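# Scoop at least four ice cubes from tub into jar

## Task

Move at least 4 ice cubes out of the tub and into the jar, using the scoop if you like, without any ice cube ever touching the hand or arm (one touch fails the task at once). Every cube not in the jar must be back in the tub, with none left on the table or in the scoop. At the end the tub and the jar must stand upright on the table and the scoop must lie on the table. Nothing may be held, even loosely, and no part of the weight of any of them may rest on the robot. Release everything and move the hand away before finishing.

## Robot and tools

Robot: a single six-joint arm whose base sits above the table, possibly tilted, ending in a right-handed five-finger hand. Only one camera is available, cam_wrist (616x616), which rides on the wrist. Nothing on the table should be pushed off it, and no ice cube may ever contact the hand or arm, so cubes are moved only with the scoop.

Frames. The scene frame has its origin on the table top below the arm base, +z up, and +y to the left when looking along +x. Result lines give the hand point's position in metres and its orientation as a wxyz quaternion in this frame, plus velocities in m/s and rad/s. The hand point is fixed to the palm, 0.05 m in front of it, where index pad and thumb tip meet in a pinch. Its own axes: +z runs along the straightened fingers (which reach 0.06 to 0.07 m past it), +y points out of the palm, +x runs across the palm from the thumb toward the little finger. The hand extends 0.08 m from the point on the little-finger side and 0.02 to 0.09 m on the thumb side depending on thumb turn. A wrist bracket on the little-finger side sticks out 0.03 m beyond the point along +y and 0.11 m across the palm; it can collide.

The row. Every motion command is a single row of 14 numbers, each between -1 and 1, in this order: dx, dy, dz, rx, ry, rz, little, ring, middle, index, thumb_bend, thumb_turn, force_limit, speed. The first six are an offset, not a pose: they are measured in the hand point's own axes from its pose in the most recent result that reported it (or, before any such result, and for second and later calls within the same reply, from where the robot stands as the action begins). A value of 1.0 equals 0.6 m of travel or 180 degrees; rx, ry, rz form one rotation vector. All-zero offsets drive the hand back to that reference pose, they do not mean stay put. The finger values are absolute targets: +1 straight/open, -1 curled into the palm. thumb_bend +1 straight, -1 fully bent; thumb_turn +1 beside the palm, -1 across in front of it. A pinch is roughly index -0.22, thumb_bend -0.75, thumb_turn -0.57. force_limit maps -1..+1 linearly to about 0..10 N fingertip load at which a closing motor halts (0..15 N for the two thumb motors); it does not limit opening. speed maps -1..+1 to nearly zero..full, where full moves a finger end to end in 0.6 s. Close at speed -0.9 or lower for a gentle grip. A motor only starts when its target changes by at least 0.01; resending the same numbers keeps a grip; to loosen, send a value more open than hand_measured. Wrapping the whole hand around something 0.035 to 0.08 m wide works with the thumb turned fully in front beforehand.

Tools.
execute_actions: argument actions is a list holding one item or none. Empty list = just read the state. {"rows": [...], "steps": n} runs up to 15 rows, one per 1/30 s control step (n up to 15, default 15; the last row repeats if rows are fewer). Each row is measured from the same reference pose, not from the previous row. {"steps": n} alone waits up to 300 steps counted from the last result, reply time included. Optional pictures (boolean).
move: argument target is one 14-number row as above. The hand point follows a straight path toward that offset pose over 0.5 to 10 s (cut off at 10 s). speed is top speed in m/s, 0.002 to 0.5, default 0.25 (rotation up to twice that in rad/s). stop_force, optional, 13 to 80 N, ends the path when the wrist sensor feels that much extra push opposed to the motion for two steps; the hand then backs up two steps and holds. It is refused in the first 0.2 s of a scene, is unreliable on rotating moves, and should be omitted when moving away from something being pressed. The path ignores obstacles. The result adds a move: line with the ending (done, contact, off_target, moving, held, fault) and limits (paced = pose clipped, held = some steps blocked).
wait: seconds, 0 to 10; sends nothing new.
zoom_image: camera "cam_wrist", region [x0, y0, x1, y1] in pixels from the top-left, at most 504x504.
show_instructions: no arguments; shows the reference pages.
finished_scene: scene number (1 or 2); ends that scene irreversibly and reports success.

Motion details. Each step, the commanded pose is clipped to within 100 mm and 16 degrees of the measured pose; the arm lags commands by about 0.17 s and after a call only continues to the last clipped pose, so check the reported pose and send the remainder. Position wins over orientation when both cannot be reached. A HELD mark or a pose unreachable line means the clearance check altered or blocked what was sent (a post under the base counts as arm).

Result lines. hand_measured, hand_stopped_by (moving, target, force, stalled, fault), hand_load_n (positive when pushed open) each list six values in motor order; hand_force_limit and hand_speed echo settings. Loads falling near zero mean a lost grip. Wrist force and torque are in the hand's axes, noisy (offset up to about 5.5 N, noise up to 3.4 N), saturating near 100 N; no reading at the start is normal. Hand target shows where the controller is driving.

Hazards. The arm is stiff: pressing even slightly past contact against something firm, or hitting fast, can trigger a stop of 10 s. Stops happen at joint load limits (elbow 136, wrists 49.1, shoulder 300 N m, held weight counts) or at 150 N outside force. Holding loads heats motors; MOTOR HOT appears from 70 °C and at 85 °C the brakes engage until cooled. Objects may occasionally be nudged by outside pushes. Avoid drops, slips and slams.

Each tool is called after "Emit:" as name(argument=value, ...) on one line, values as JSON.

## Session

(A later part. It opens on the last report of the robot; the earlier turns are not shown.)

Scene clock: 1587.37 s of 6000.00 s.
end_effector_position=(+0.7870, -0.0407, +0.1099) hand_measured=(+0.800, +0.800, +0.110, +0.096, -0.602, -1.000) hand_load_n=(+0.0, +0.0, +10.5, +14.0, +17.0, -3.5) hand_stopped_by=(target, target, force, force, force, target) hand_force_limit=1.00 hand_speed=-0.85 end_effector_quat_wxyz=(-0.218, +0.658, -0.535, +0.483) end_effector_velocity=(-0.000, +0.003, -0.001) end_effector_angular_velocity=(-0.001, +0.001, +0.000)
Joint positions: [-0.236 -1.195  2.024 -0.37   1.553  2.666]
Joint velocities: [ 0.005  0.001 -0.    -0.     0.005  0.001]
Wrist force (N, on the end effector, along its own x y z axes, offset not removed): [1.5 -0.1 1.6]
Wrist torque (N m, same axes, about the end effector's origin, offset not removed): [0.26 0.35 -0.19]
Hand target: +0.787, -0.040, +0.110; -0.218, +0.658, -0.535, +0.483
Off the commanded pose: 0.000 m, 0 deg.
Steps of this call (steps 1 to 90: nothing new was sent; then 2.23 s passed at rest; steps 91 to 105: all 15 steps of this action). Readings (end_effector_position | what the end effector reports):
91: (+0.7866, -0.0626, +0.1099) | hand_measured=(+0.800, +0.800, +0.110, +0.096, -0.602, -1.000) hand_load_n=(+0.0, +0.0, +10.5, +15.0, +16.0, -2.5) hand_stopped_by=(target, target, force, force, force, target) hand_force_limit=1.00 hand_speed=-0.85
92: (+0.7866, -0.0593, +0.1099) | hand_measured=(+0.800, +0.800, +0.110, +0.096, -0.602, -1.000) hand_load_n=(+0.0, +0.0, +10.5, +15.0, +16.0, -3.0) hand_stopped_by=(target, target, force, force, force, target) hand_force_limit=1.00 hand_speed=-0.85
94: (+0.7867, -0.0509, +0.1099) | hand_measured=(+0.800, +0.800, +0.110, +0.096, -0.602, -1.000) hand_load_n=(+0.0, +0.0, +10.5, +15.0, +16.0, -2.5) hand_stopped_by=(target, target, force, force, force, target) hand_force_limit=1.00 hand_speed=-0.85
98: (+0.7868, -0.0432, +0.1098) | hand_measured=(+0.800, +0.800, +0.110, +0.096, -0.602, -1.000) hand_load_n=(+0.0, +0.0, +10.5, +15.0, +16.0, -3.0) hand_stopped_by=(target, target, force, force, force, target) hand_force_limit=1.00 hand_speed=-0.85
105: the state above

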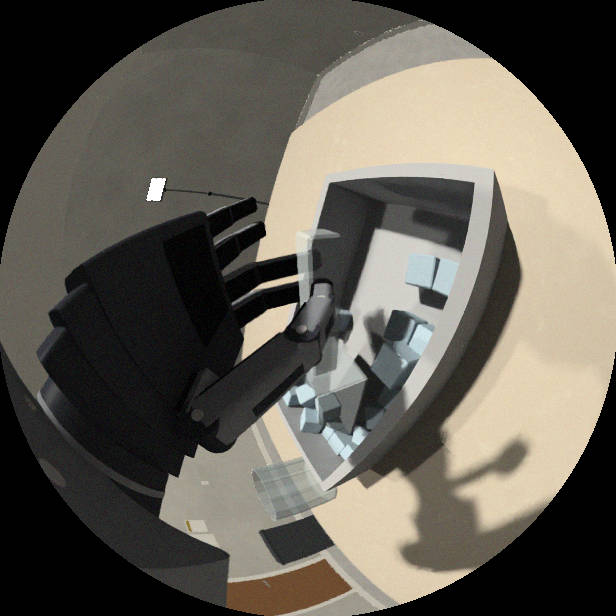

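Emit:
move(target=[0.03,0.009,0.005,0,-0.028,0.048,0.8,0.8,-0.9,-0.9,-0.8,-1,1,-0.85], speed=0.04)

Emit:
execute_actions(actions=[{"rows":[[-0.045,-0.010,-0.006,0,0,0,0.8,0.8,-0.9,-0.9,-0.8,-1,1,-0.85]],"steps":15}])

Emit:
zoom_image(camera="cam_wrist", region=[240,320,440,520])

Scene clock: 1595.17 s of 6000.00 s.
end_effector_position=(+0.7863, -0.0596, +0.1114) hand_measured=(+0.800, +0.800, +0.110, +0.096, -0.602, -1.000) hand_load_n=(+0.0, +0.0, +11.0, +15.0, +15.0, -3.0) hand_stopped_by=(target, target, force, force, force, target) hand_force_limit=1.00 hand_speed=-0.85 end_effector_quat_wxyz=(-0.276, +0.637, -0.573, +0.437) end_effector_velocity=(-0.000, -0.001, +0.001) end_effector_angular_velocity=(+0.014, -0.001, +0.001)
Joint positions: [-0.323 -1.197  2.014 -0.319  1.395  2.771]
Joint velocities: [-0.007 -0.001 -0.     0.003 -0.014  0.009]
Wrist force (N, on the end effector, along its own x y z axes, offset not removed): [-3.7 0.8 0.7]
Wrist torque (N m, same axes, about the end effector's origin, offset not removed): [0.08 0.28 -0.39]
Hand target: +0.786, -0.060, +0.111; -0.277, +0.636, -0.573, +0.436
Off the commanded pose: 0.000 m, 0 deg.
After step 90, 2.40 s passed at rest.
move: done

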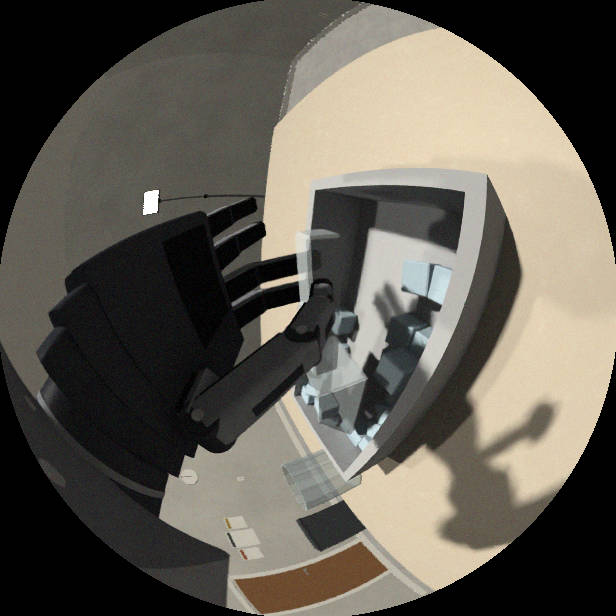

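Scene clock: 1595.67 s of 6000.00 s.
end_effector_position=(+0.7869, -0.0320, +0.1117) hand_measured=(+0.800, +0.800, +0.110, +0.096, -0.602, -1.000) hand_load_n=(+0.0, +0.0, +11.5, +13.5, +15.5, -4.0) hand_stopped_by=(target, target, force, force, force, target) hand_force_limit=1.00 hand_speed=-0.85 end_effector_quat_wxyz=(-0.276, +0.637, -0.573, +0.437) end_effector_velocity=(+0.001, +0.004, -0.000) end_effector_angular_velocity=(-0.000, -0.001, -0.000)
Joint positions: [-0.276 -1.199  2.016 -0.322  1.437  2.794]
Joint velocities: [ 0.007  0.001 -0.001 -0.001  0.006  0.004]
Wrist force (N, on the end effector, along its own x y z axes, offset not removed): [0.5 1.5 0.7]
Wrist torque (N m, same axes, about the end effector's origin, offset not removed): [0.20 0.34 -0.56]
Hand target: +0.787, -0.032, +0.112; -0.276, +0.637, -0.573, +0.437
Off the commanded pose: 0.000 m, 0 deg.
Steps of this call (steps 1 to 15: all 15 steps of this action). Readings (end_effector_position | what the end effector reports):
1: (+0.7863, -0.0593, +0.1115) | hand_measured=(+0.800, +0.800, +0.110, +0.096, -0.602, -1.000) hand_load_n=(+0.0, +0.0, +11.0, +15.0, +15.0, -3.0) hand_stopped_by=(target, target, force, force, force, target) hand_force_limit=1.00 hand_speed=-0.85
2: (+0.7864, -0.0556, +0.1116) | hand_measured=(+0.800, +0.800, +0.110, +0.096, -0.602, -1.000) hand_load_n=(+0.0, +0.0, +11.0, +15.0, +15.0, -3.0) hand_stopped_by=(target, target, force, force, force, target) hand_force_limit=1.00 hand_speed=-0.85
4: (+0.7866, -0.0451, +0.1117) | hand_measured=(+0.800, +0.800, +0.110, +0.096, -0.602, -1.000) hand_load_n=(+0.0, +0.0, +11.0, +14.0, +17.0, -3.5) hand_stopped_by=(target, target, force, force, force, target) hand_force_limit=1.00 hand_speed=-0.85
8: (+0.7868, -0.0353, +0.1117) | hand_measured=(+0.800, +0.800, +0.110, +0.096, -0.602, -1.000) hand_load_n=(+0.0, +0.0, +11.0, +14.0, +15.5, -3.5) hand_stopped_by=(target, target, force, force, force, target) hand_force_limit=1.00 hand_speed=-0.85
15: the state above

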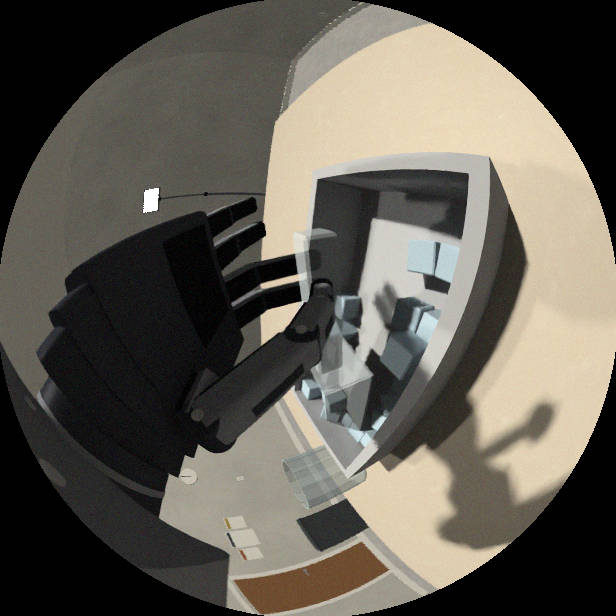

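Region (240, 320, 440, 520) of cam_wrist's 616x616 image, scaled by 2.520, with more detail than that image has.

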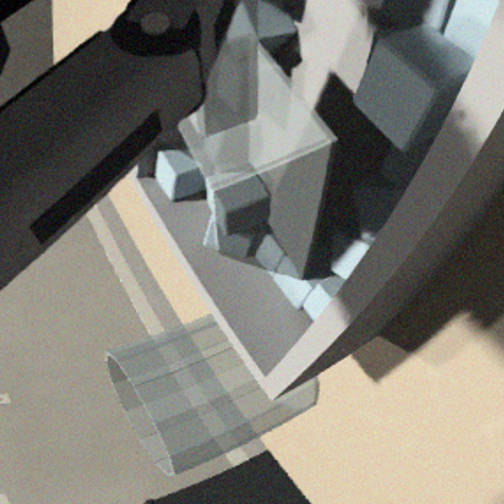

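Emit:
move(target=[0.022,0.005,0.003,0,-0.025,0.043,0.8,0.8,-1,-1,-0.9,-1,1,-0.85], speed=0.04)

Emit:
move(target=[-0.02,-0.002,-0.001,0,-0.015,0.026,0.8,0.8,-1,-1,-0.9,-1,1,-0.85], speed=0.03)

Emit:
zoom_image(camera="cam_wrist", region=[270,320,430,480])

Scene clock: 1606.60 s of 6000.00 s.
end_effector_position=(+0.7865, -0.0456, +0.1114) hand_measured=(+0.800, +0.800, +0.110, +0.096, -0.602, -1.000) hand_load_n=(+0.0, +0.0, +10.5, +14.5, +15.5, -3.0) hand_stopped_by=(target, target, force, force, force, target) hand_force_limit=1.00 hand_speed=-0.85 end_effector_quat_wxyz=(-0.327, +0.613, -0.603, +0.392) end_effector_velocity=(-0.000, -0.001, -0.000) end_effector_angular_velocity=(+0.014, -0.000, +0.001)
Joint positions: [-0.349 -1.191  2.008 -0.291  1.299  2.887]
Joint velocities: [-0.006  0.001 -0.001  0.002 -0.013  0.008]
Wrist force (N, on the end effector, along its own x y z axes, offset not removed): [-1.7 0.7 1.3]
Wrist torque (N m, same axes, about the end effector's origin, offset not removed): [0.06 0.05 -0.30]
Hand target: +0.787, -0.046, +0.111; -0.327, +0.613, -0.603, +0.392
Off the commanded pose: 0.000 m, 0 deg.
After step 90, 5.73 s passed at rest.
move: done

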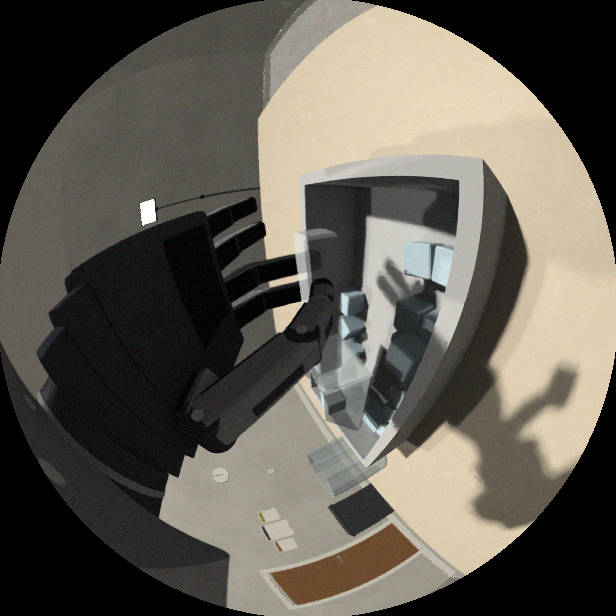

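Scene clock: 1608.40 s of 6000.00 s.
end_effector_position=(+0.7870, -0.0337, +0.1117) hand_measured=(+0.800, +0.800, +0.110, +0.096, -0.602, -1.000) hand_load_n=(+0.0, +0.0, +10.5, +14.5, +15.5, -3.0) hand_stopped_by=(target, target, force, force, force, target) hand_force_limit=1.00 hand_speed=-0.85 end_effector_quat_wxyz=(-0.356, +0.598, -0.619, +0.364) end_effector_velocity=(+0.000, +0.001, -0.001) end_effector_angular_velocity=(+0.012, -0.001, -0.001)
Joint positions: [-0.358 -1.186  2.006 -0.283  1.246  2.959]
Joint velocities: [-0.002  0.002 -0.    -0.001 -0.006  0.01 ]
Wrist force (N, on the end effector, along its own x y z axes, offset not removed): [-0.7 0.6 2.3]
Wrist torque (N m, same axes, about the end effector's origin, offset not removed): [-0.05 -0.11 -0.17]
Hand target: +0.787, -0.034, +0.112; -0.356, +0.597, -0.619, +0.364
Off the commanded pose: 0.000 m, 0 deg.
move: done

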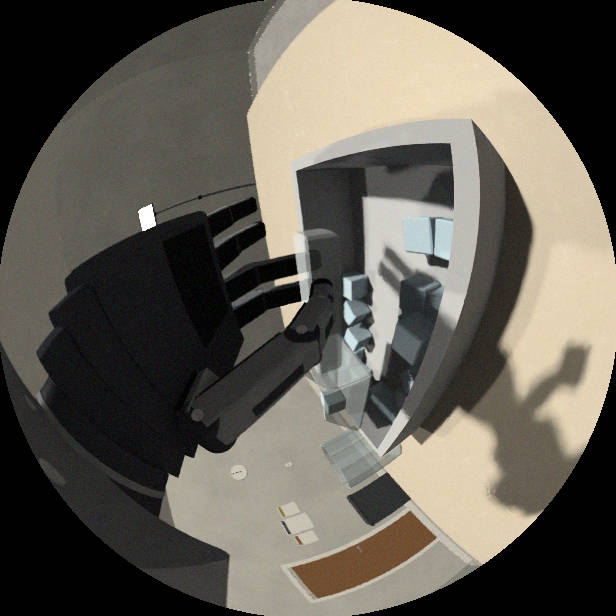

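Region (270, 320, 430, 480) of cam_wrist's 616x616 image, scaled by 3.150, with more detail than that image has.

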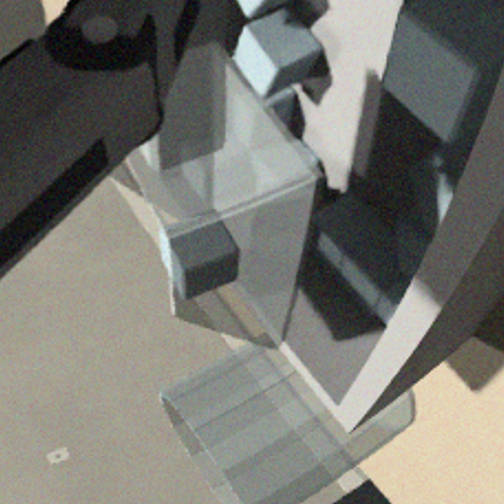

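One aboard at least. Tilt up and raise.

Emit:
move(target=[0.02,-0.02,-0.012,0,-0.028,0.048,0.8,0.8,-1,-1,-0.9,-1,1,-0.85], speed=0.04)

Emit:
move(target=[-0.02,-0.1,-0.058,0,0,0,0.8,0.8,-1,-1,-0.9,-1,1,-0.85], speed=0.06)

Emit:
move(target=[-0.2,0.03,0.017,0,0,0,0.8,0.8,-1,-1,-0.9,-1,1,-0.85], speed=0.06)

Scene clock: 1619.73 s of 6000.00 s.
end_effector_position=(+0.7861, -0.0456, +0.1254) hand_measured=(+0.800, +0.800, +0.110, +0.096, -0.602, -1.000) hand_load_n=(+0.0, +0.0, +10.5, +14.5, +15.5, -3.0) hand_stopped_by=(target, target, force, force, force, target) hand_force_limit=1.00 hand_speed=-0.85 end_effector_quat_wxyz=(+0.409, -0.565, +0.646, -0.310) end_effector_velocity=(-0.000, -0.001, +0.001) end_effector_angular_velocity=(+0.014, -0.000, +0.001)
Joint positions: [-0.43  -1.181  1.99  -0.242  1.099  3.063]
Joint velocities: [-0.005  0.001 -0.001  0.003 -0.012  0.008]
Wrist force (N, on the end effector, along its own x y z axes, offset not removed): [-1.7 1.1 -0.1]
Wrist torque (N m, same axes, about the end effector's origin, offset not removed): [0.26 0.11 -0.31]
Hand target: +0.786, -0.046, +0.126; +0.409, -0.565, +0.646, -0.310
Off the commanded pose: 0.000 m, 0 deg.
After step 90, 5.93 s passed at rest.
move: done

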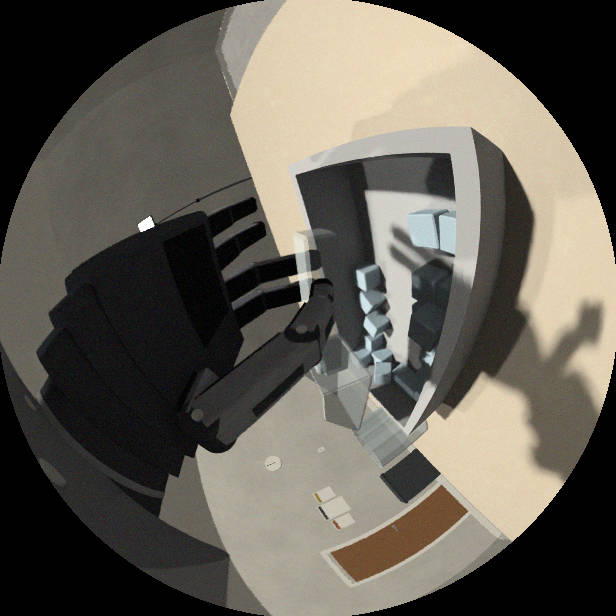

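Scene clock: 1621.30 s of 6000.00 s.
end_effector_position=(+0.7844, -0.0461, +0.1956) hand_measured=(+0.800, +0.800, +0.110, +0.096, -0.602, -1.000) hand_load_n=(+0.0, +0.0, +10.5, +14.5, +15.5, -3.0) hand_stopped_by=(target, target, force, force, force, target) hand_force_limit=1.00 hand_speed=-0.85 end_effector_quat_wxyz=(+0.409, -0.565, +0.646, -0.310) end_effector_velocity=(+0.000, +0.000, +0.002) end_effector_angular_velocity=(-0.001, -0.001, +0.000)
Joint positions: [-0.432 -1.267  1.951 -0.117  1.097  3.062]
Joint velocities: [ 0.    -0.002 -0.002  0.003 -0.    -0.   ]
Wrist force (N, on the end effector, along its own x y z axes, offset not removed): [-2.1 1.6 1.2]
Wrist torque (N m, same axes, about the end effector's origin, offset not removed): [0.18 0.06 -0.37]
Hand target: +0.784, -0.046, +0.196; +0.409, -0.565, +0.646, -0.310
Off the commanded pose: 0.000 m, 0 deg.
move: done

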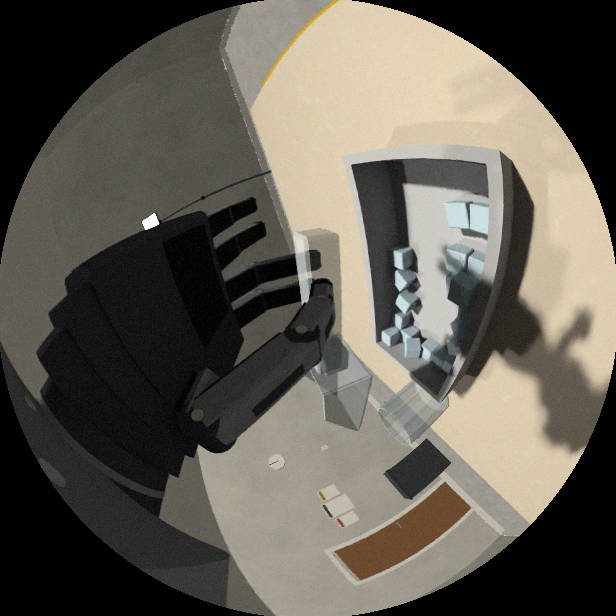

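Scene clock: 1623.73 s of 6000.00 s.
end_effector_position=(+0.7879, +0.0755, +0.1968) hand_measured=(+0.800, +0.800, +0.110, +0.096, -0.602, -1.000) hand_load_n=(+0.0, +0.0, +10.5, +14.5, +15.5, -3.0) hand_stopped_by=(target, target, force, force, force, target) hand_force_limit=1.00 hand_speed=-0.85 end_effector_quat_wxyz=(+0.409, -0.565, +0.646, -0.310) end_effector_velocity=(+0.001, +0.001, +0.000) end_effector_angular_velocity=(-0.001, -0.001, -0.000)
Joint positions: [-0.227 -1.285  1.968 -0.16   1.272  3.177]
Joint velocities: [ 0.003  0.001 -0.002 -0.001  0.003  0.001]
Wrist force (N, on the end effector, along its own x y z axes, offset not removed): [-3.5 -0.3 2.6]
Wrist torque (N m, same axes, about the end effector's origin, offset not removed): [-0.22 0.33 -0.33]
Hand target: +0.788, +0.076, +0.197; +0.409, -0.565, +0.646, -0.310
Off the commanded pose: 0.000 m, 0 deg.
move: done

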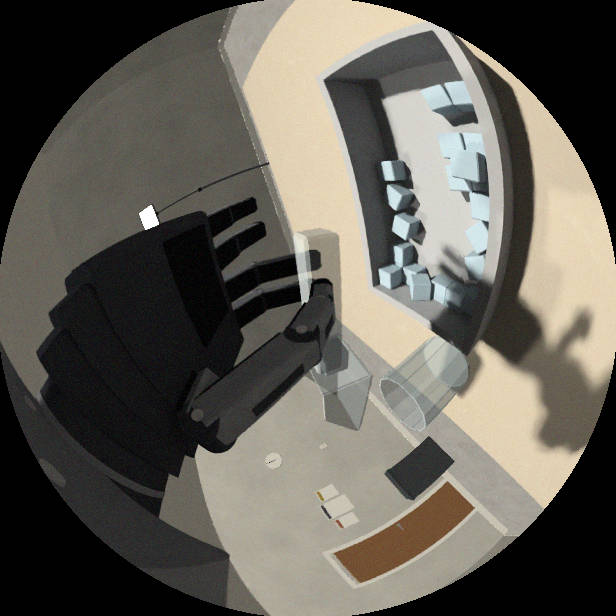

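Emit:
move(target=[0.008,0.073,-0.045,0,0.014,-0.024,0.8,0.8,-1,-1,-0.9,-1,1,-0.85], speed=0.04)

Emit:
zoom_image(camera="cam_wrist", region=[280,310,460,490])

Scene clock: 1638.40 s of 6000.00 s.
end_effector_position=(+0.7434, +0.0765, +0.1710) hand_measured=(+0.800, +0.800, +0.110, +0.096, -0.602, -1.000) hand_load_n=(+0.0, +0.0, +10.5, +14.5, +15.5, -3.0) hand_stopped_by=(target, target, force, force, force, target) hand_force_limit=1.00 hand_speed=-0.85 end_effector_quat_wxyz=(-0.383, +0.582, -0.633, +0.338) end_effector_velocity=(-0.002, -0.000, -0.001) end_effector_angular_velocity=(-0.004, +0.000, -0.000)
Joint positions: [-0.218 -1.323  2.068 -0.223  1.323  3.106]
Joint velocities: [ 0.    -0.002  0.004 -0.002  0.002 -0.003]
Wrist force (N, on the end effector, along its own x y z axes, offset not removed): [-2.1 3.5 1.6]
Wrist torque (N m, same axes, about the end effector's origin, offset not removed): [0.47 0.15 -0.21]
Hand target: +0.743, +0.076, +0.171; -0.383, +0.582, -0.633, +0.338
Off the commanded pose: 0.000 m, 0 deg.
After step 90, 10.00 s passed at rest.
move: done

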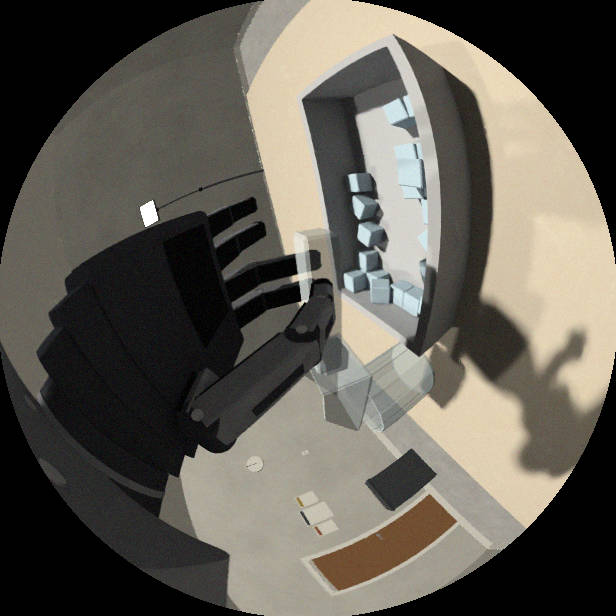

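Region (280, 310, 460, 490) of cam_wrist's 616x616 image, scaled by 2.800, with more detail than that image has.

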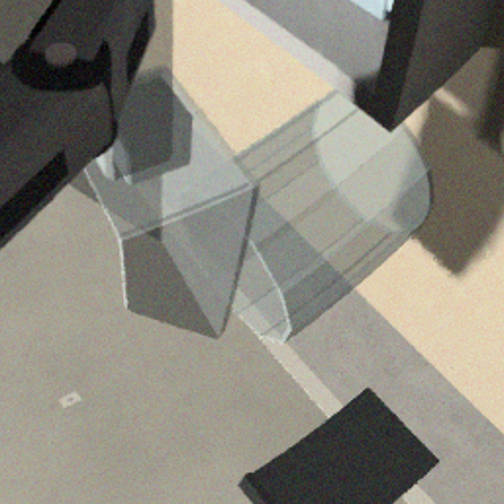

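Emit:
move(target=[0.06,-0.01,-0.025,0,0,0,0.8,0.8,-1,-1,-0.9,-1,1,-0.85], speed=0.03)

Emit:
zoom_image(camera="cam_wrist", region=[280,310,460,490])

Scene clock: 1655.53 s of 6000.00 s.
end_effector_position=(+0.7321, +0.0399, +0.1801) hand_measured=(+0.800, +0.800, +0.110, +0.096, -0.602, -1.000) hand_load_n=(+0.0, +0.0, +10.5, +14.5, +15.5, -3.0) hand_stopped_by=(target, target, force, force, force, target) hand_force_limit=1.00 hand_speed=-0.85 end_effector_quat_wxyz=(-0.383, +0.582, -0.633, +0.338) end_effector_velocity=(+0.001, -0.003, +0.001) end_effector_angular_velocity=(+0.000, -0.002, -0.001)
Joint positions: [-0.294 -1.351  2.084 -0.201  1.258  3.067]
Joint velocities: [-0.004 -0.001 -0.001  0.    -0.004 -0.001]
Wrist force (N, on the end effector, along its own x y z axes, offset not removed): [-2.1 2.6 1.5]
Wrist torque (N m, same axes, about the end effector's origin, offset not removed): [0.27 0.09 -0.29]
Hand target: +0.732, +0.040, +0.180; -0.383, +0.582, -0.633, +0.338
Off the commanded pose: 0.000 m, 0 deg.
After step 90, 12.50 s passed at rest.
move: done

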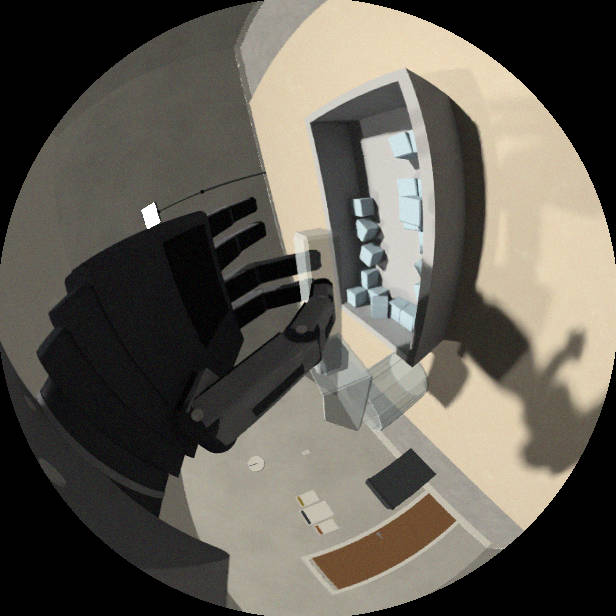

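Region (280, 310, 460, 490) of cam_wrist's 616x616 image, scaled by 2.800, with more detail than that image has.

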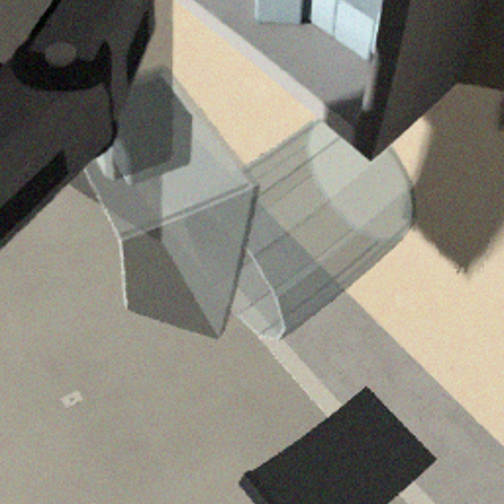

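Emit:
move(target=[-0.36,-0.03,-0.017,0,-0.01,0.017,0.8,0.8,-1,-1,-0.9,-1,1,-0.85], speed=0.06)

Scene clock: 1663.33 s of 6000.00 s.
end_effector_position=(+0.7379, +0.2530, +0.2207) hand_measured=(+0.800, +0.800, +0.110, +0.096, -0.602, -1.000) hand_load_n=(+0.0, +0.0, +10.5, +14.5, +15.5, -3.0) hand_stopped_by=(target, target, force, force, force, target) hand_force_limit=1.00 hand_speed=-0.85 end_effector_quat_wxyz=(+0.402, -0.570, +0.642, -0.318) end_effector_velocity=(+0.001, +0.002, +0.000) end_effector_angular_velocity=(+0.000, -0.001, +0.000)
Joint positions: [ 0.094 -1.338  1.979 -0.142  1.565  3.314]
Joint velocities: [ 0.004  0.002 -0.003  0.     0.003  0.002]
Wrist force (N, on the end effector, along its own x y z axes, offset not removed): [-2.5 -0.1 0.8]
Wrist torque (N m, same axes, about the end effector's origin, offset not removed): [-0.11 0.25 -0.40]
Hand target: +0.738, +0.253, +0.221; +0.402, -0.570, +0.642, -0.318
Off the commanded pose: 0.000 m, 0 deg.
After step 90, 0.77 s passed at rest.
move: done

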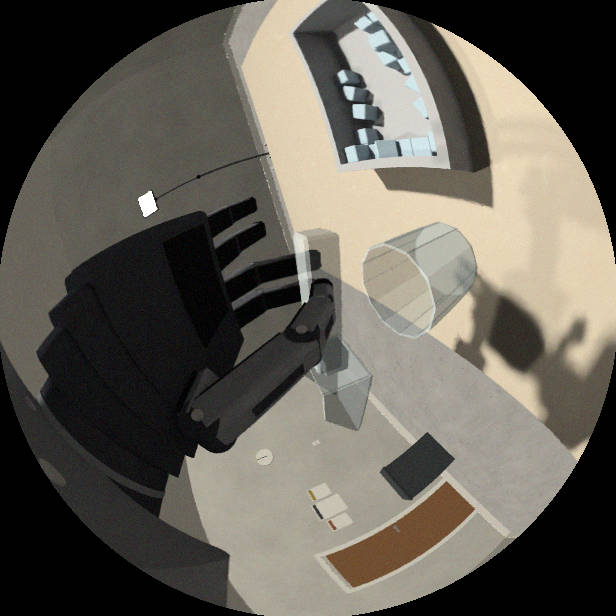

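Emit:
move(target=[0.286,0.014,0.014,0,0,0,0.8,0.8,-1,-1,-0.9,-1,1,-0.85], speed=0.06)

Emit:
move(target=[0,-0.02,-0.012,0,0.04,-0.07,0.8,0.8,-1,-1,-0.9,-1,1,-0.85], speed=0.02)

Scene clock: 1678.47 s of 6000.00 s.
end_effector_position=(+0.7368, +0.0852, +0.1830) hand_measured=(+0.800, +0.800, +0.110, +0.096, -0.602, -1.000) hand_load_n=(+0.0, +0.0, +10.5, +14.5, +15.5, -3.0) hand_stopped_by=(target, target, force, force, force, target) hand_force_limit=1.00 hand_speed=-0.85 end_effector_quat_wxyz=(+0.402, -0.570, +0.642, -0.318) end_effector_velocity=(-0.001, -0.002, -0.001) end_effector_angular_velocity=(-0.000, +0.000, +0.001)
Joint positions: [-0.227 -1.344  2.076 -0.208  1.285  3.155]
Joint velocities: [-0.004 -0.     0.001 -0.    -0.004 -0.003]
Wrist force (N, on the end effector, along its own x y z axes, offset not removed): [-1.4 1.8 1.8]
Wrist torque (N m, same axes, about the end effector's origin, offset not removed): [0.20 0.04 -0.22]
Hand target: +0.737, +0.085, +0.183; +0.402, -0.570, +0.642, -0.318
Off the commanded pose: 0.000 m, 0 deg.
After step 90, 8.87 s passed at rest.
move: done

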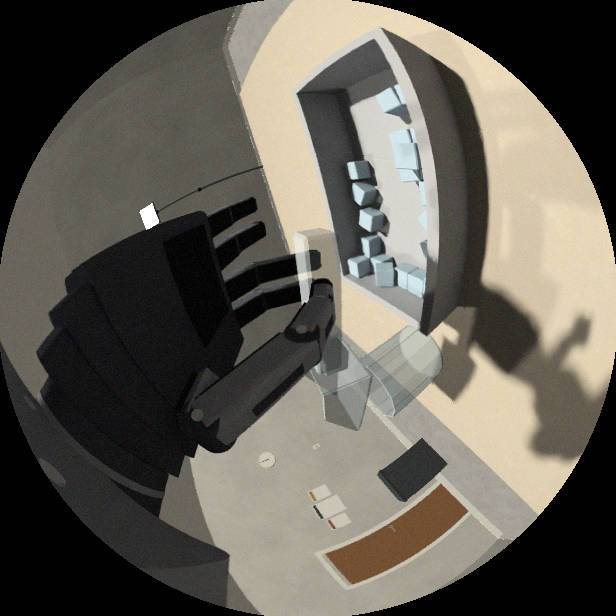

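Scene clock: 1685.03 s of 6000.00 s.
end_effector_position=(+0.7361, +0.0831, +0.1968) hand_measured=(+0.800, +0.800, +0.110, +0.096, -0.602, -1.000) hand_load_n=(+0.0, +0.0, +10.5, +14.5, +15.5, -3.0) hand_stopped_by=(target, target, force, force, force, target) hand_force_limit=1.00 hand_speed=-0.85 end_effector_quat_wxyz=(-0.324, +0.616, -0.600, +0.395) end_effector_velocity=(-0.000, -0.000, -0.000) end_effector_angular_velocity=(-0.008, +0.000, -0.000)
Joint positions: [-0.141 -1.368  2.051 -0.178  1.484  2.981]
Joint velocities: [ 0.002 -0.     0.    -0.001  0.006 -0.006]
Wrist force (N, on the end effector, along its own x y z axes, offset not removed): [-2.8 2.1 1.2]
Wrist torque (N m, same axes, about the end effector's origin, offset not removed): [0.22 0.24 -0.26]
Hand target: +0.736, +0.083, +0.197; -0.323, +0.616, -0.600, +0.395
Off the commanded pose: 0.000 m, 0 deg.
move: done

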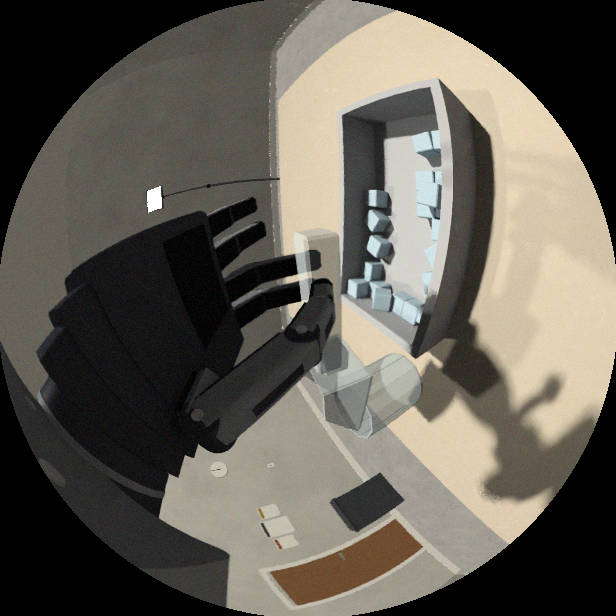

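Emit:
move(target=[-0.005,-0.045,-0.008,0,0.022,-0.038,0.8,0.8,-1,-1,-0.9,-1,1,-0.85], speed=0.015)

Emit:
zoom_image(camera="cam_wrist", region=[280,310,460,490])

Scene clock: 1693.97 s of 6000.00 s.
end_effector_position=(+0.7450, +0.0884, +0.2223) hand_measured=(+0.800, +0.800, +0.110, +0.096, -0.602, -1.000) hand_load_n=(+0.0, +0.0, +10.5, +14.5, +15.5, -3.0) hand_stopped_by=(target, target, force, force, force, target) hand_force_limit=1.00 hand_speed=-0.85 end_effector_quat_wxyz=(-0.279, +0.636, -0.573, +0.435) end_effector_velocity=(+0.000, +0.000, +0.001) end_effector_angular_velocity=(-0.005, +0.000, -0.000)
Joint positions: [-0.079 -1.376  2.004 -0.137  1.606  2.892]
Joint velocities: [ 0.003 -0.001 -0.001  0.001  0.005 -0.003]
Wrist force (N, on the end effector, along its own x y z axes, offset not removed): [-3.0 1.6 1.6]
Wrist torque (N m, same axes, about the end effector's origin, offset not removed): [0.17 0.21 -0.33]
Hand target: +0.745, +0.088, +0.222; -0.279, +0.636, -0.573, +0.435
Off the commanded pose: 0.000 m, 0 deg.
After step 90, 1.13 s passed at rest.
move: done

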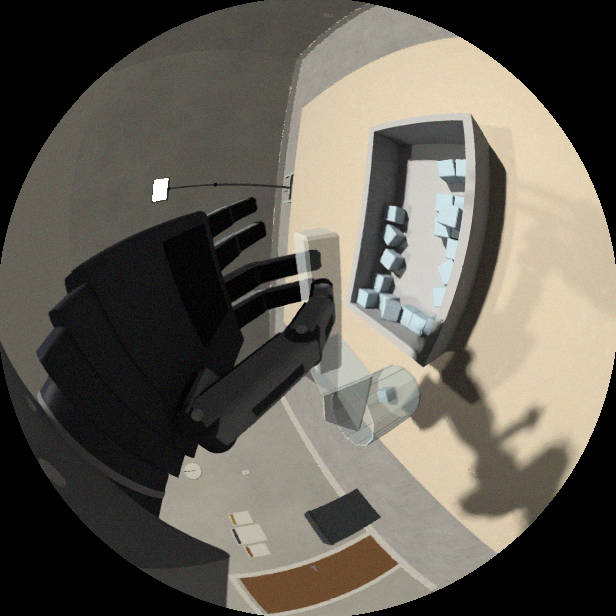

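Region (280, 310, 460, 490) of cam_wrist's 616x616 image, scaled by 2.800, with more detail than that image has.

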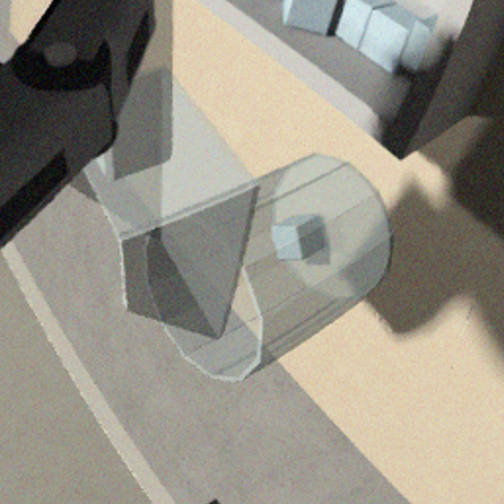

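Emit:
move(target=[0.487,0.077,0.237,0,0,0,0.8,0.8,-1,-1,-0.9,-1,1,-0.85], speed=0.15)

Emit:
move(target=[-0.012,0.045,0.026,0,0.04,-0.07,0.8,0.8,-1,-1,-0.9,-1,1,-0.85], speed=0.06)

Emit:
zoom_image(camera="cam_wrist", region=[230,290,470,530])

Scene clock: 1713.00 s of 6000.00 s.
end_effector_position=(+0.8367, -0.2244, +0.1847) hand_measured=(+0.800, +0.800, +0.110, +0.096, -0.602, -1.000) hand_load_n=(+0.0, +0.0, +10.5, +14.5, +15.5, -3.0) hand_stopped_by=(target, target, force, force, force, target) hand_force_limit=1.00 hand_speed=-0.85 end_effector_quat_wxyz=(-0.278, +0.637, -0.573, +0.435) end_effector_velocity=(+0.001, -0.002, -0.000) end_effector_angular_velocity=(+0.001, +0.001, +0.001)
Joint positions: [-0.532 -1.165  1.797 -0.104  1.209  2.669]
Joint velocities: [-0.002  0.003 -0.003  0.002 -0.002 -0.001]
Wrist force (N, on the end effector, along its own x y z axes, offset not removed): [-3.1 1.3 1.5]
Wrist torque (N m, same axes, about the end effector's origin, offset not removed): [0.16 0.21 -0.23]
Hand target: +0.837, -0.225, +0.185; -0.278, +0.637, -0.573, +0.435
Off the commanded pose: 0.000 m, 0 deg.
After step 90, 13.33 s passed at rest.
move: done

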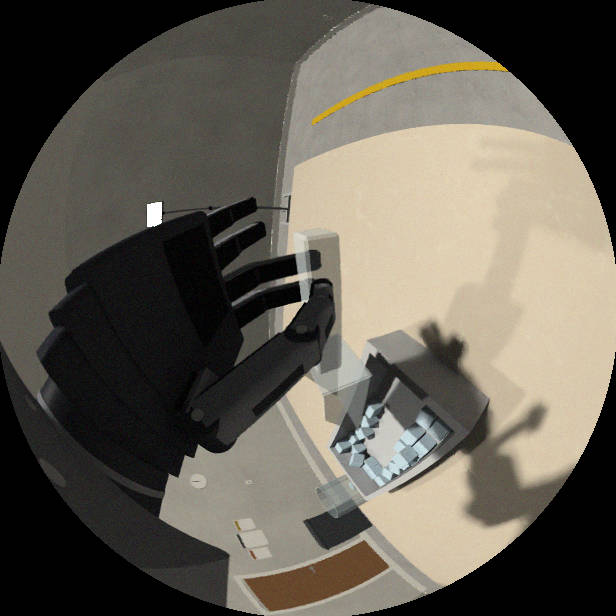

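Scene clock: 1715.43 s of 6000.00 s.
end_effector_position=(+0.8374, -0.2247, +0.1529) hand_measured=(+0.800, +0.800, +0.110, +0.096, -0.602, -1.000) hand_load_n=(+0.0, +0.0, +11.5, +12.5, +16.5, -2.5) hand_stopped_by=(target, target, force, force, force, target) hand_force_limit=1.00 hand_speed=-0.85 end_effector_quat_wxyz=(-0.193, +0.667, -0.516, +0.501) end_effector_velocity=(-0.001, +0.000, -0.003) end_effector_angular_velocity=(-0.010, +0.003, -0.001)
Joint positions: [-0.469 -1.152  1.859 -0.256  1.371  2.5  ]
Joint velocities: [ 0.002  0.001  0.004 -0.006  0.007 -0.008]
Wrist force (N, on the end effector, along its own x y z axes, offset not removed): [-2.5 0.4 -2.8]
Wrist torque (N m, same axes, about the end effector's origin, offset not removed): [0.49 0.38 0.00]
Hand target: +0.837, -0.225, +0.153; -0.193, +0.667, -0.516, +0.502
Off the commanded pose: 0.000 m, 0 deg.
move: done

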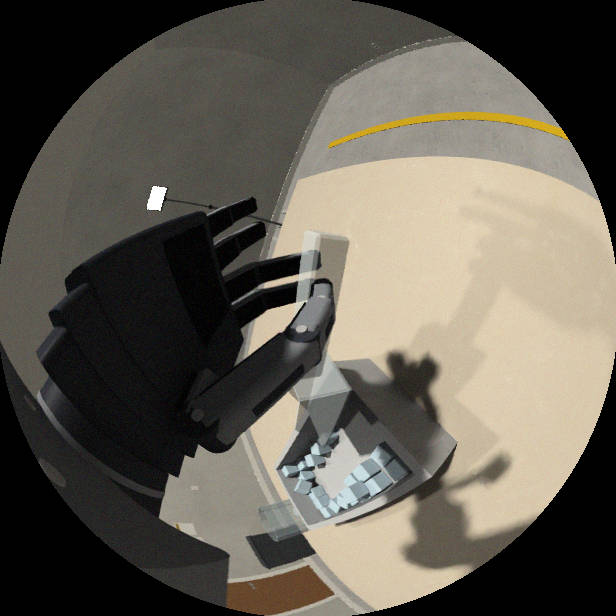

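Region (230, 290, 470, 530) of cam_wrist's 616x616 image, scaled by 2.100, with more detail than that image has.

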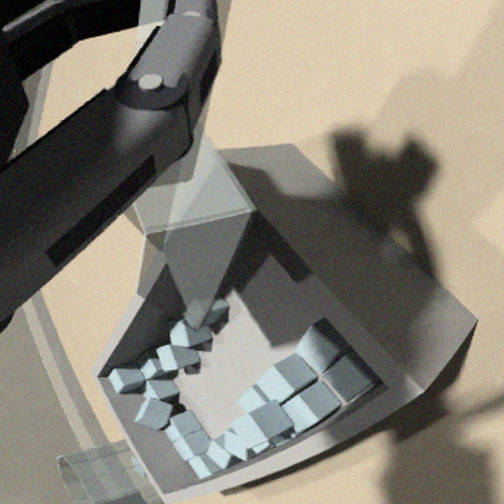

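Emit:
move(target=[-0.04,-0.002,-0.052,0,0,0,0.8,0.8,-0.9,-0.9,-0.8,-1,1,-0.85], speed=0.04)

Emit:
move(target=[-0.01,0.017,0.01,0,0.05,-0.087,0.8,0.8,-0.9,-0.9,-0.8,-1,1,-0.85], speed=0.06)

Emit:
zoom_image(camera="cam_wrist", region=[200,310,420,530])

Scene clock: 1726.40 s of 6000.00 s.
end_effector_position=(+0.8118, -0.1951, +0.1557) hand_measured=(+0.800, +0.800, +0.110, +0.096, -0.602, -1.000) hand_load_n=(+0.0, +0.0, +11.0, +13.5, +16.0, -1.0) hand_stopped_by=(target, target, force, force, force, target) hand_force_limit=1.00 hand_speed=-0.85 end_effector_quat_wxyz=(-0.193, +0.667, -0.516, +0.501) end_effector_velocity=(-0.001, +0.001, -0.000) end_effector_angular_velocity=(+0.000, -0.001, -0.001)
Joint positions: [-0.447 -1.198  1.924 -0.276  1.39   2.509]
Joint velocities: [ 0.    -0.002  0.004 -0.002  0.001  0.001]
Wrist force (N, on the end effector, along its own x y z axes, offset not removed): [-3.7 0.3 0.4]
Wrist torque (N m, same axes, about the end effector's origin, offset not removed): [0.09 0.32 -0.33]
Hand target: +0.812, -0.195, +0.156; -0.193, +0.667, -0.516, +0.501
Off the commanded pose: 0.000 m, 0 deg.
After step 90, 6.60 s passed at rest.
move: done

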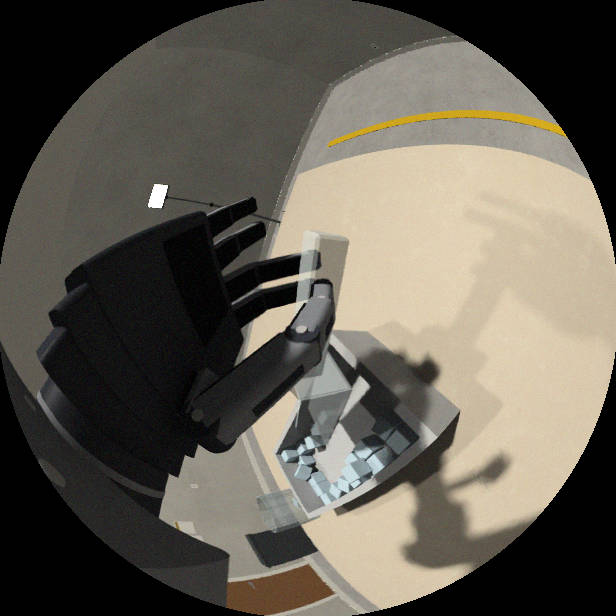

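Scene clock: 1729.33 s of 6000.00 s.
end_effector_position=(+0.8122, -0.1953, +0.1425) hand_measured=(+0.800, +0.800, +0.110, +0.096, -0.602, -1.000) hand_load_n=(+0.0, +0.0, +12.0, +13.0, +16.0, -3.0) hand_stopped_by=(target, target, force, force, force, target) hand_force_limit=1.00 hand_speed=-0.85 end_effector_quat_wxyz=(-0.083, +0.690, -0.435, +0.573) end_effector_velocity=(-0.000, +0.000, -0.001) end_effector_angular_velocity=(-0.011, -0.000, -0.000)
Joint positions: [-0.367 -1.179  1.98  -0.461  1.579  2.277]
Joint velocities: [ 0.003  0.001  0.003 -0.009  0.006 -0.009]
Wrist force (N, on the end effector, along its own x y z axes, offset not removed): [0.4 0.1 -2.8]
Wrist torque (N m, same axes, about the end effector's origin, offset not removed): [0.64 -0.20 0.17]
Hand target: +0.812, -0.195, +0.142; -0.082, +0.690, -0.434, +0.574
Off the commanded pose: 0.000 m, 0 deg.
move: done

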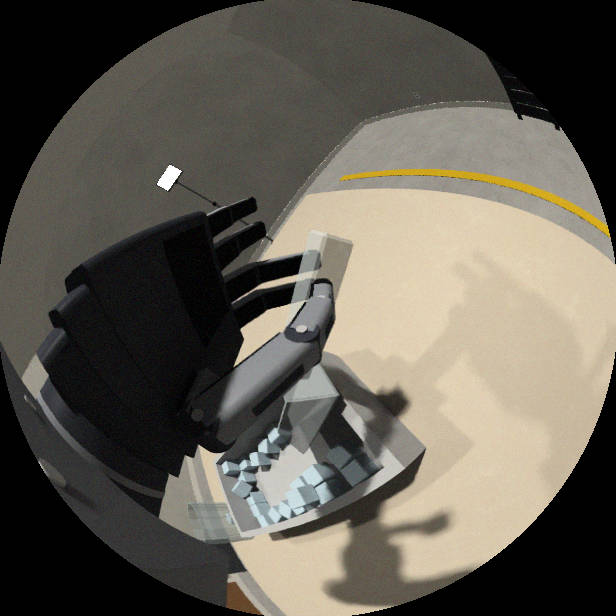

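Region (200, 310, 420, 530) of cam_wrist's 616x616 image, scaled by 2.291, with more detail than that image has.

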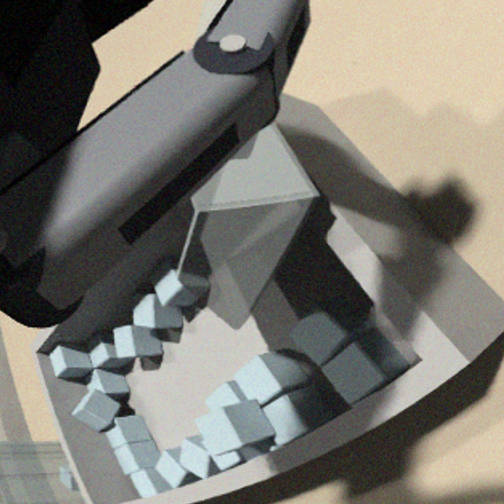

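Emit:
move(target=[-0.03,-0.026,-0.015,0,0,0,0.8,0.8,-0.9,-0.9,-0.8,-1,1,-0.85], speed=0.03)

Emit:
move(target=[-0.024,0.014,0.022,0,0,0,0.8,0.8,-0.9,-0.9,-0.8,-1,1,-0.85], speed=0.03)

Emit:
zoom_image(camera="cam_wrist", region=[200,310,420,530])

Scene clock: 1737.83 s of 6000.00 s.
end_effector_position=(+0.8129, -0.1701, +0.1421) hand_measured=(+0.800, +0.800, +0.110, +0.096, -0.602, -1.000) hand_load_n=(+0.0, +0.0, +12.0, +15.0, +14.5, -1.5) hand_stopped_by=(target, target, force, force, force, target) hand_force_limit=1.00 hand_speed=-0.85 end_effector_quat_wxyz=(-0.083, +0.690, -0.435, +0.573) end_effector_velocity=(-0.000, +0.002, +0.001) end_effector_angular_velocity=(+0.001, -0.001, -0.001)
Joint positions: [-0.327 -1.181  1.984 -0.463  1.616  2.29 ]
Joint velocities: [ 0.003 -0.002  0.001  0.001  0.003  0.002]
Wrist force (N, on the end effector, along its own x y z axes, offset not removed): [-3.2 0.4 0.5]
Wrist torque (N m, same axes, about the end effector's origin, offset not removed): [0.08 0.25 -0.33]
Hand target: +0.813, -0.170, +0.142; -0.083, +0.690, -0.435, +0.573
Off the commanded pose: 0.000 m, 0 deg.
After step 90, 4.33 s passed at rest.
move: done

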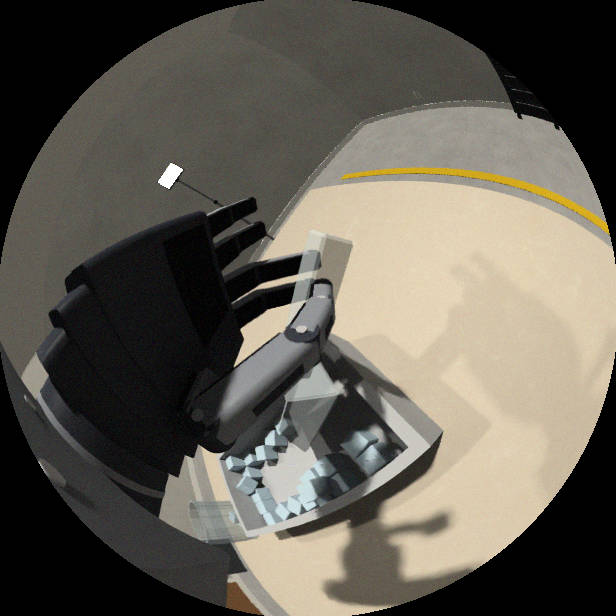

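Scene clock: 1738.87 s of 6000.00 s.
end_effector_position=(+0.8205, -0.1702, +0.1225) hand_measured=(+0.800, +0.800, +0.110, +0.096, -0.602, -1.000) hand_load_n=(+0.0, +0.0, +12.0, +15.0, +14.5, -1.5) hand_stopped_by=(target, target, force, force, force, target) hand_force_limit=1.00 hand_speed=-0.85 end_effector_quat_wxyz=(-0.083, +0.690, -0.435, +0.573) end_effector_velocity=(+0.001, -0.000, -0.002) end_effector_angular_velocity=(-0.000, +0.001, -0.000)
Joint positions: [-0.323 -1.146  1.977 -0.491  1.62   2.292]
Joint velocities: [-0.     0.004 -0.001 -0.002  0.    -0.   ]
Wrist force (N, on the end effector, along its own x y z axes, offset not removed): [-3.8 0.0 1.4]
Wrist torque (N m, same axes, about the end effector's origin, offset not removed): [-0.02 0.29 -0.39]
Hand target: +0.821, -0.170, +0.122; -0.083, +0.690, -0.435, +0.573
Off the commanded pose: 0.000 m, 0 deg.
move: done

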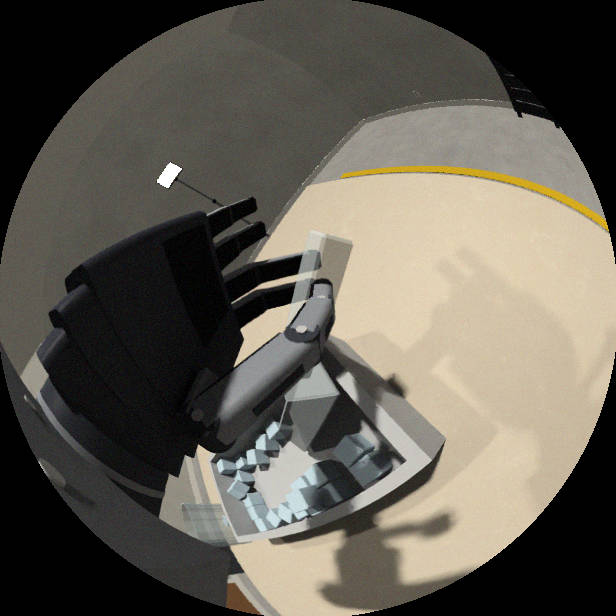

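Region (200, 310, 420, 530) of cam_wrist's 616x616 image, scaled by 2.291, with more detail than that image has.

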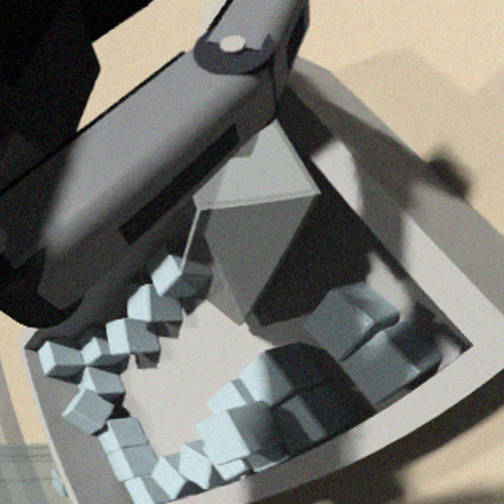

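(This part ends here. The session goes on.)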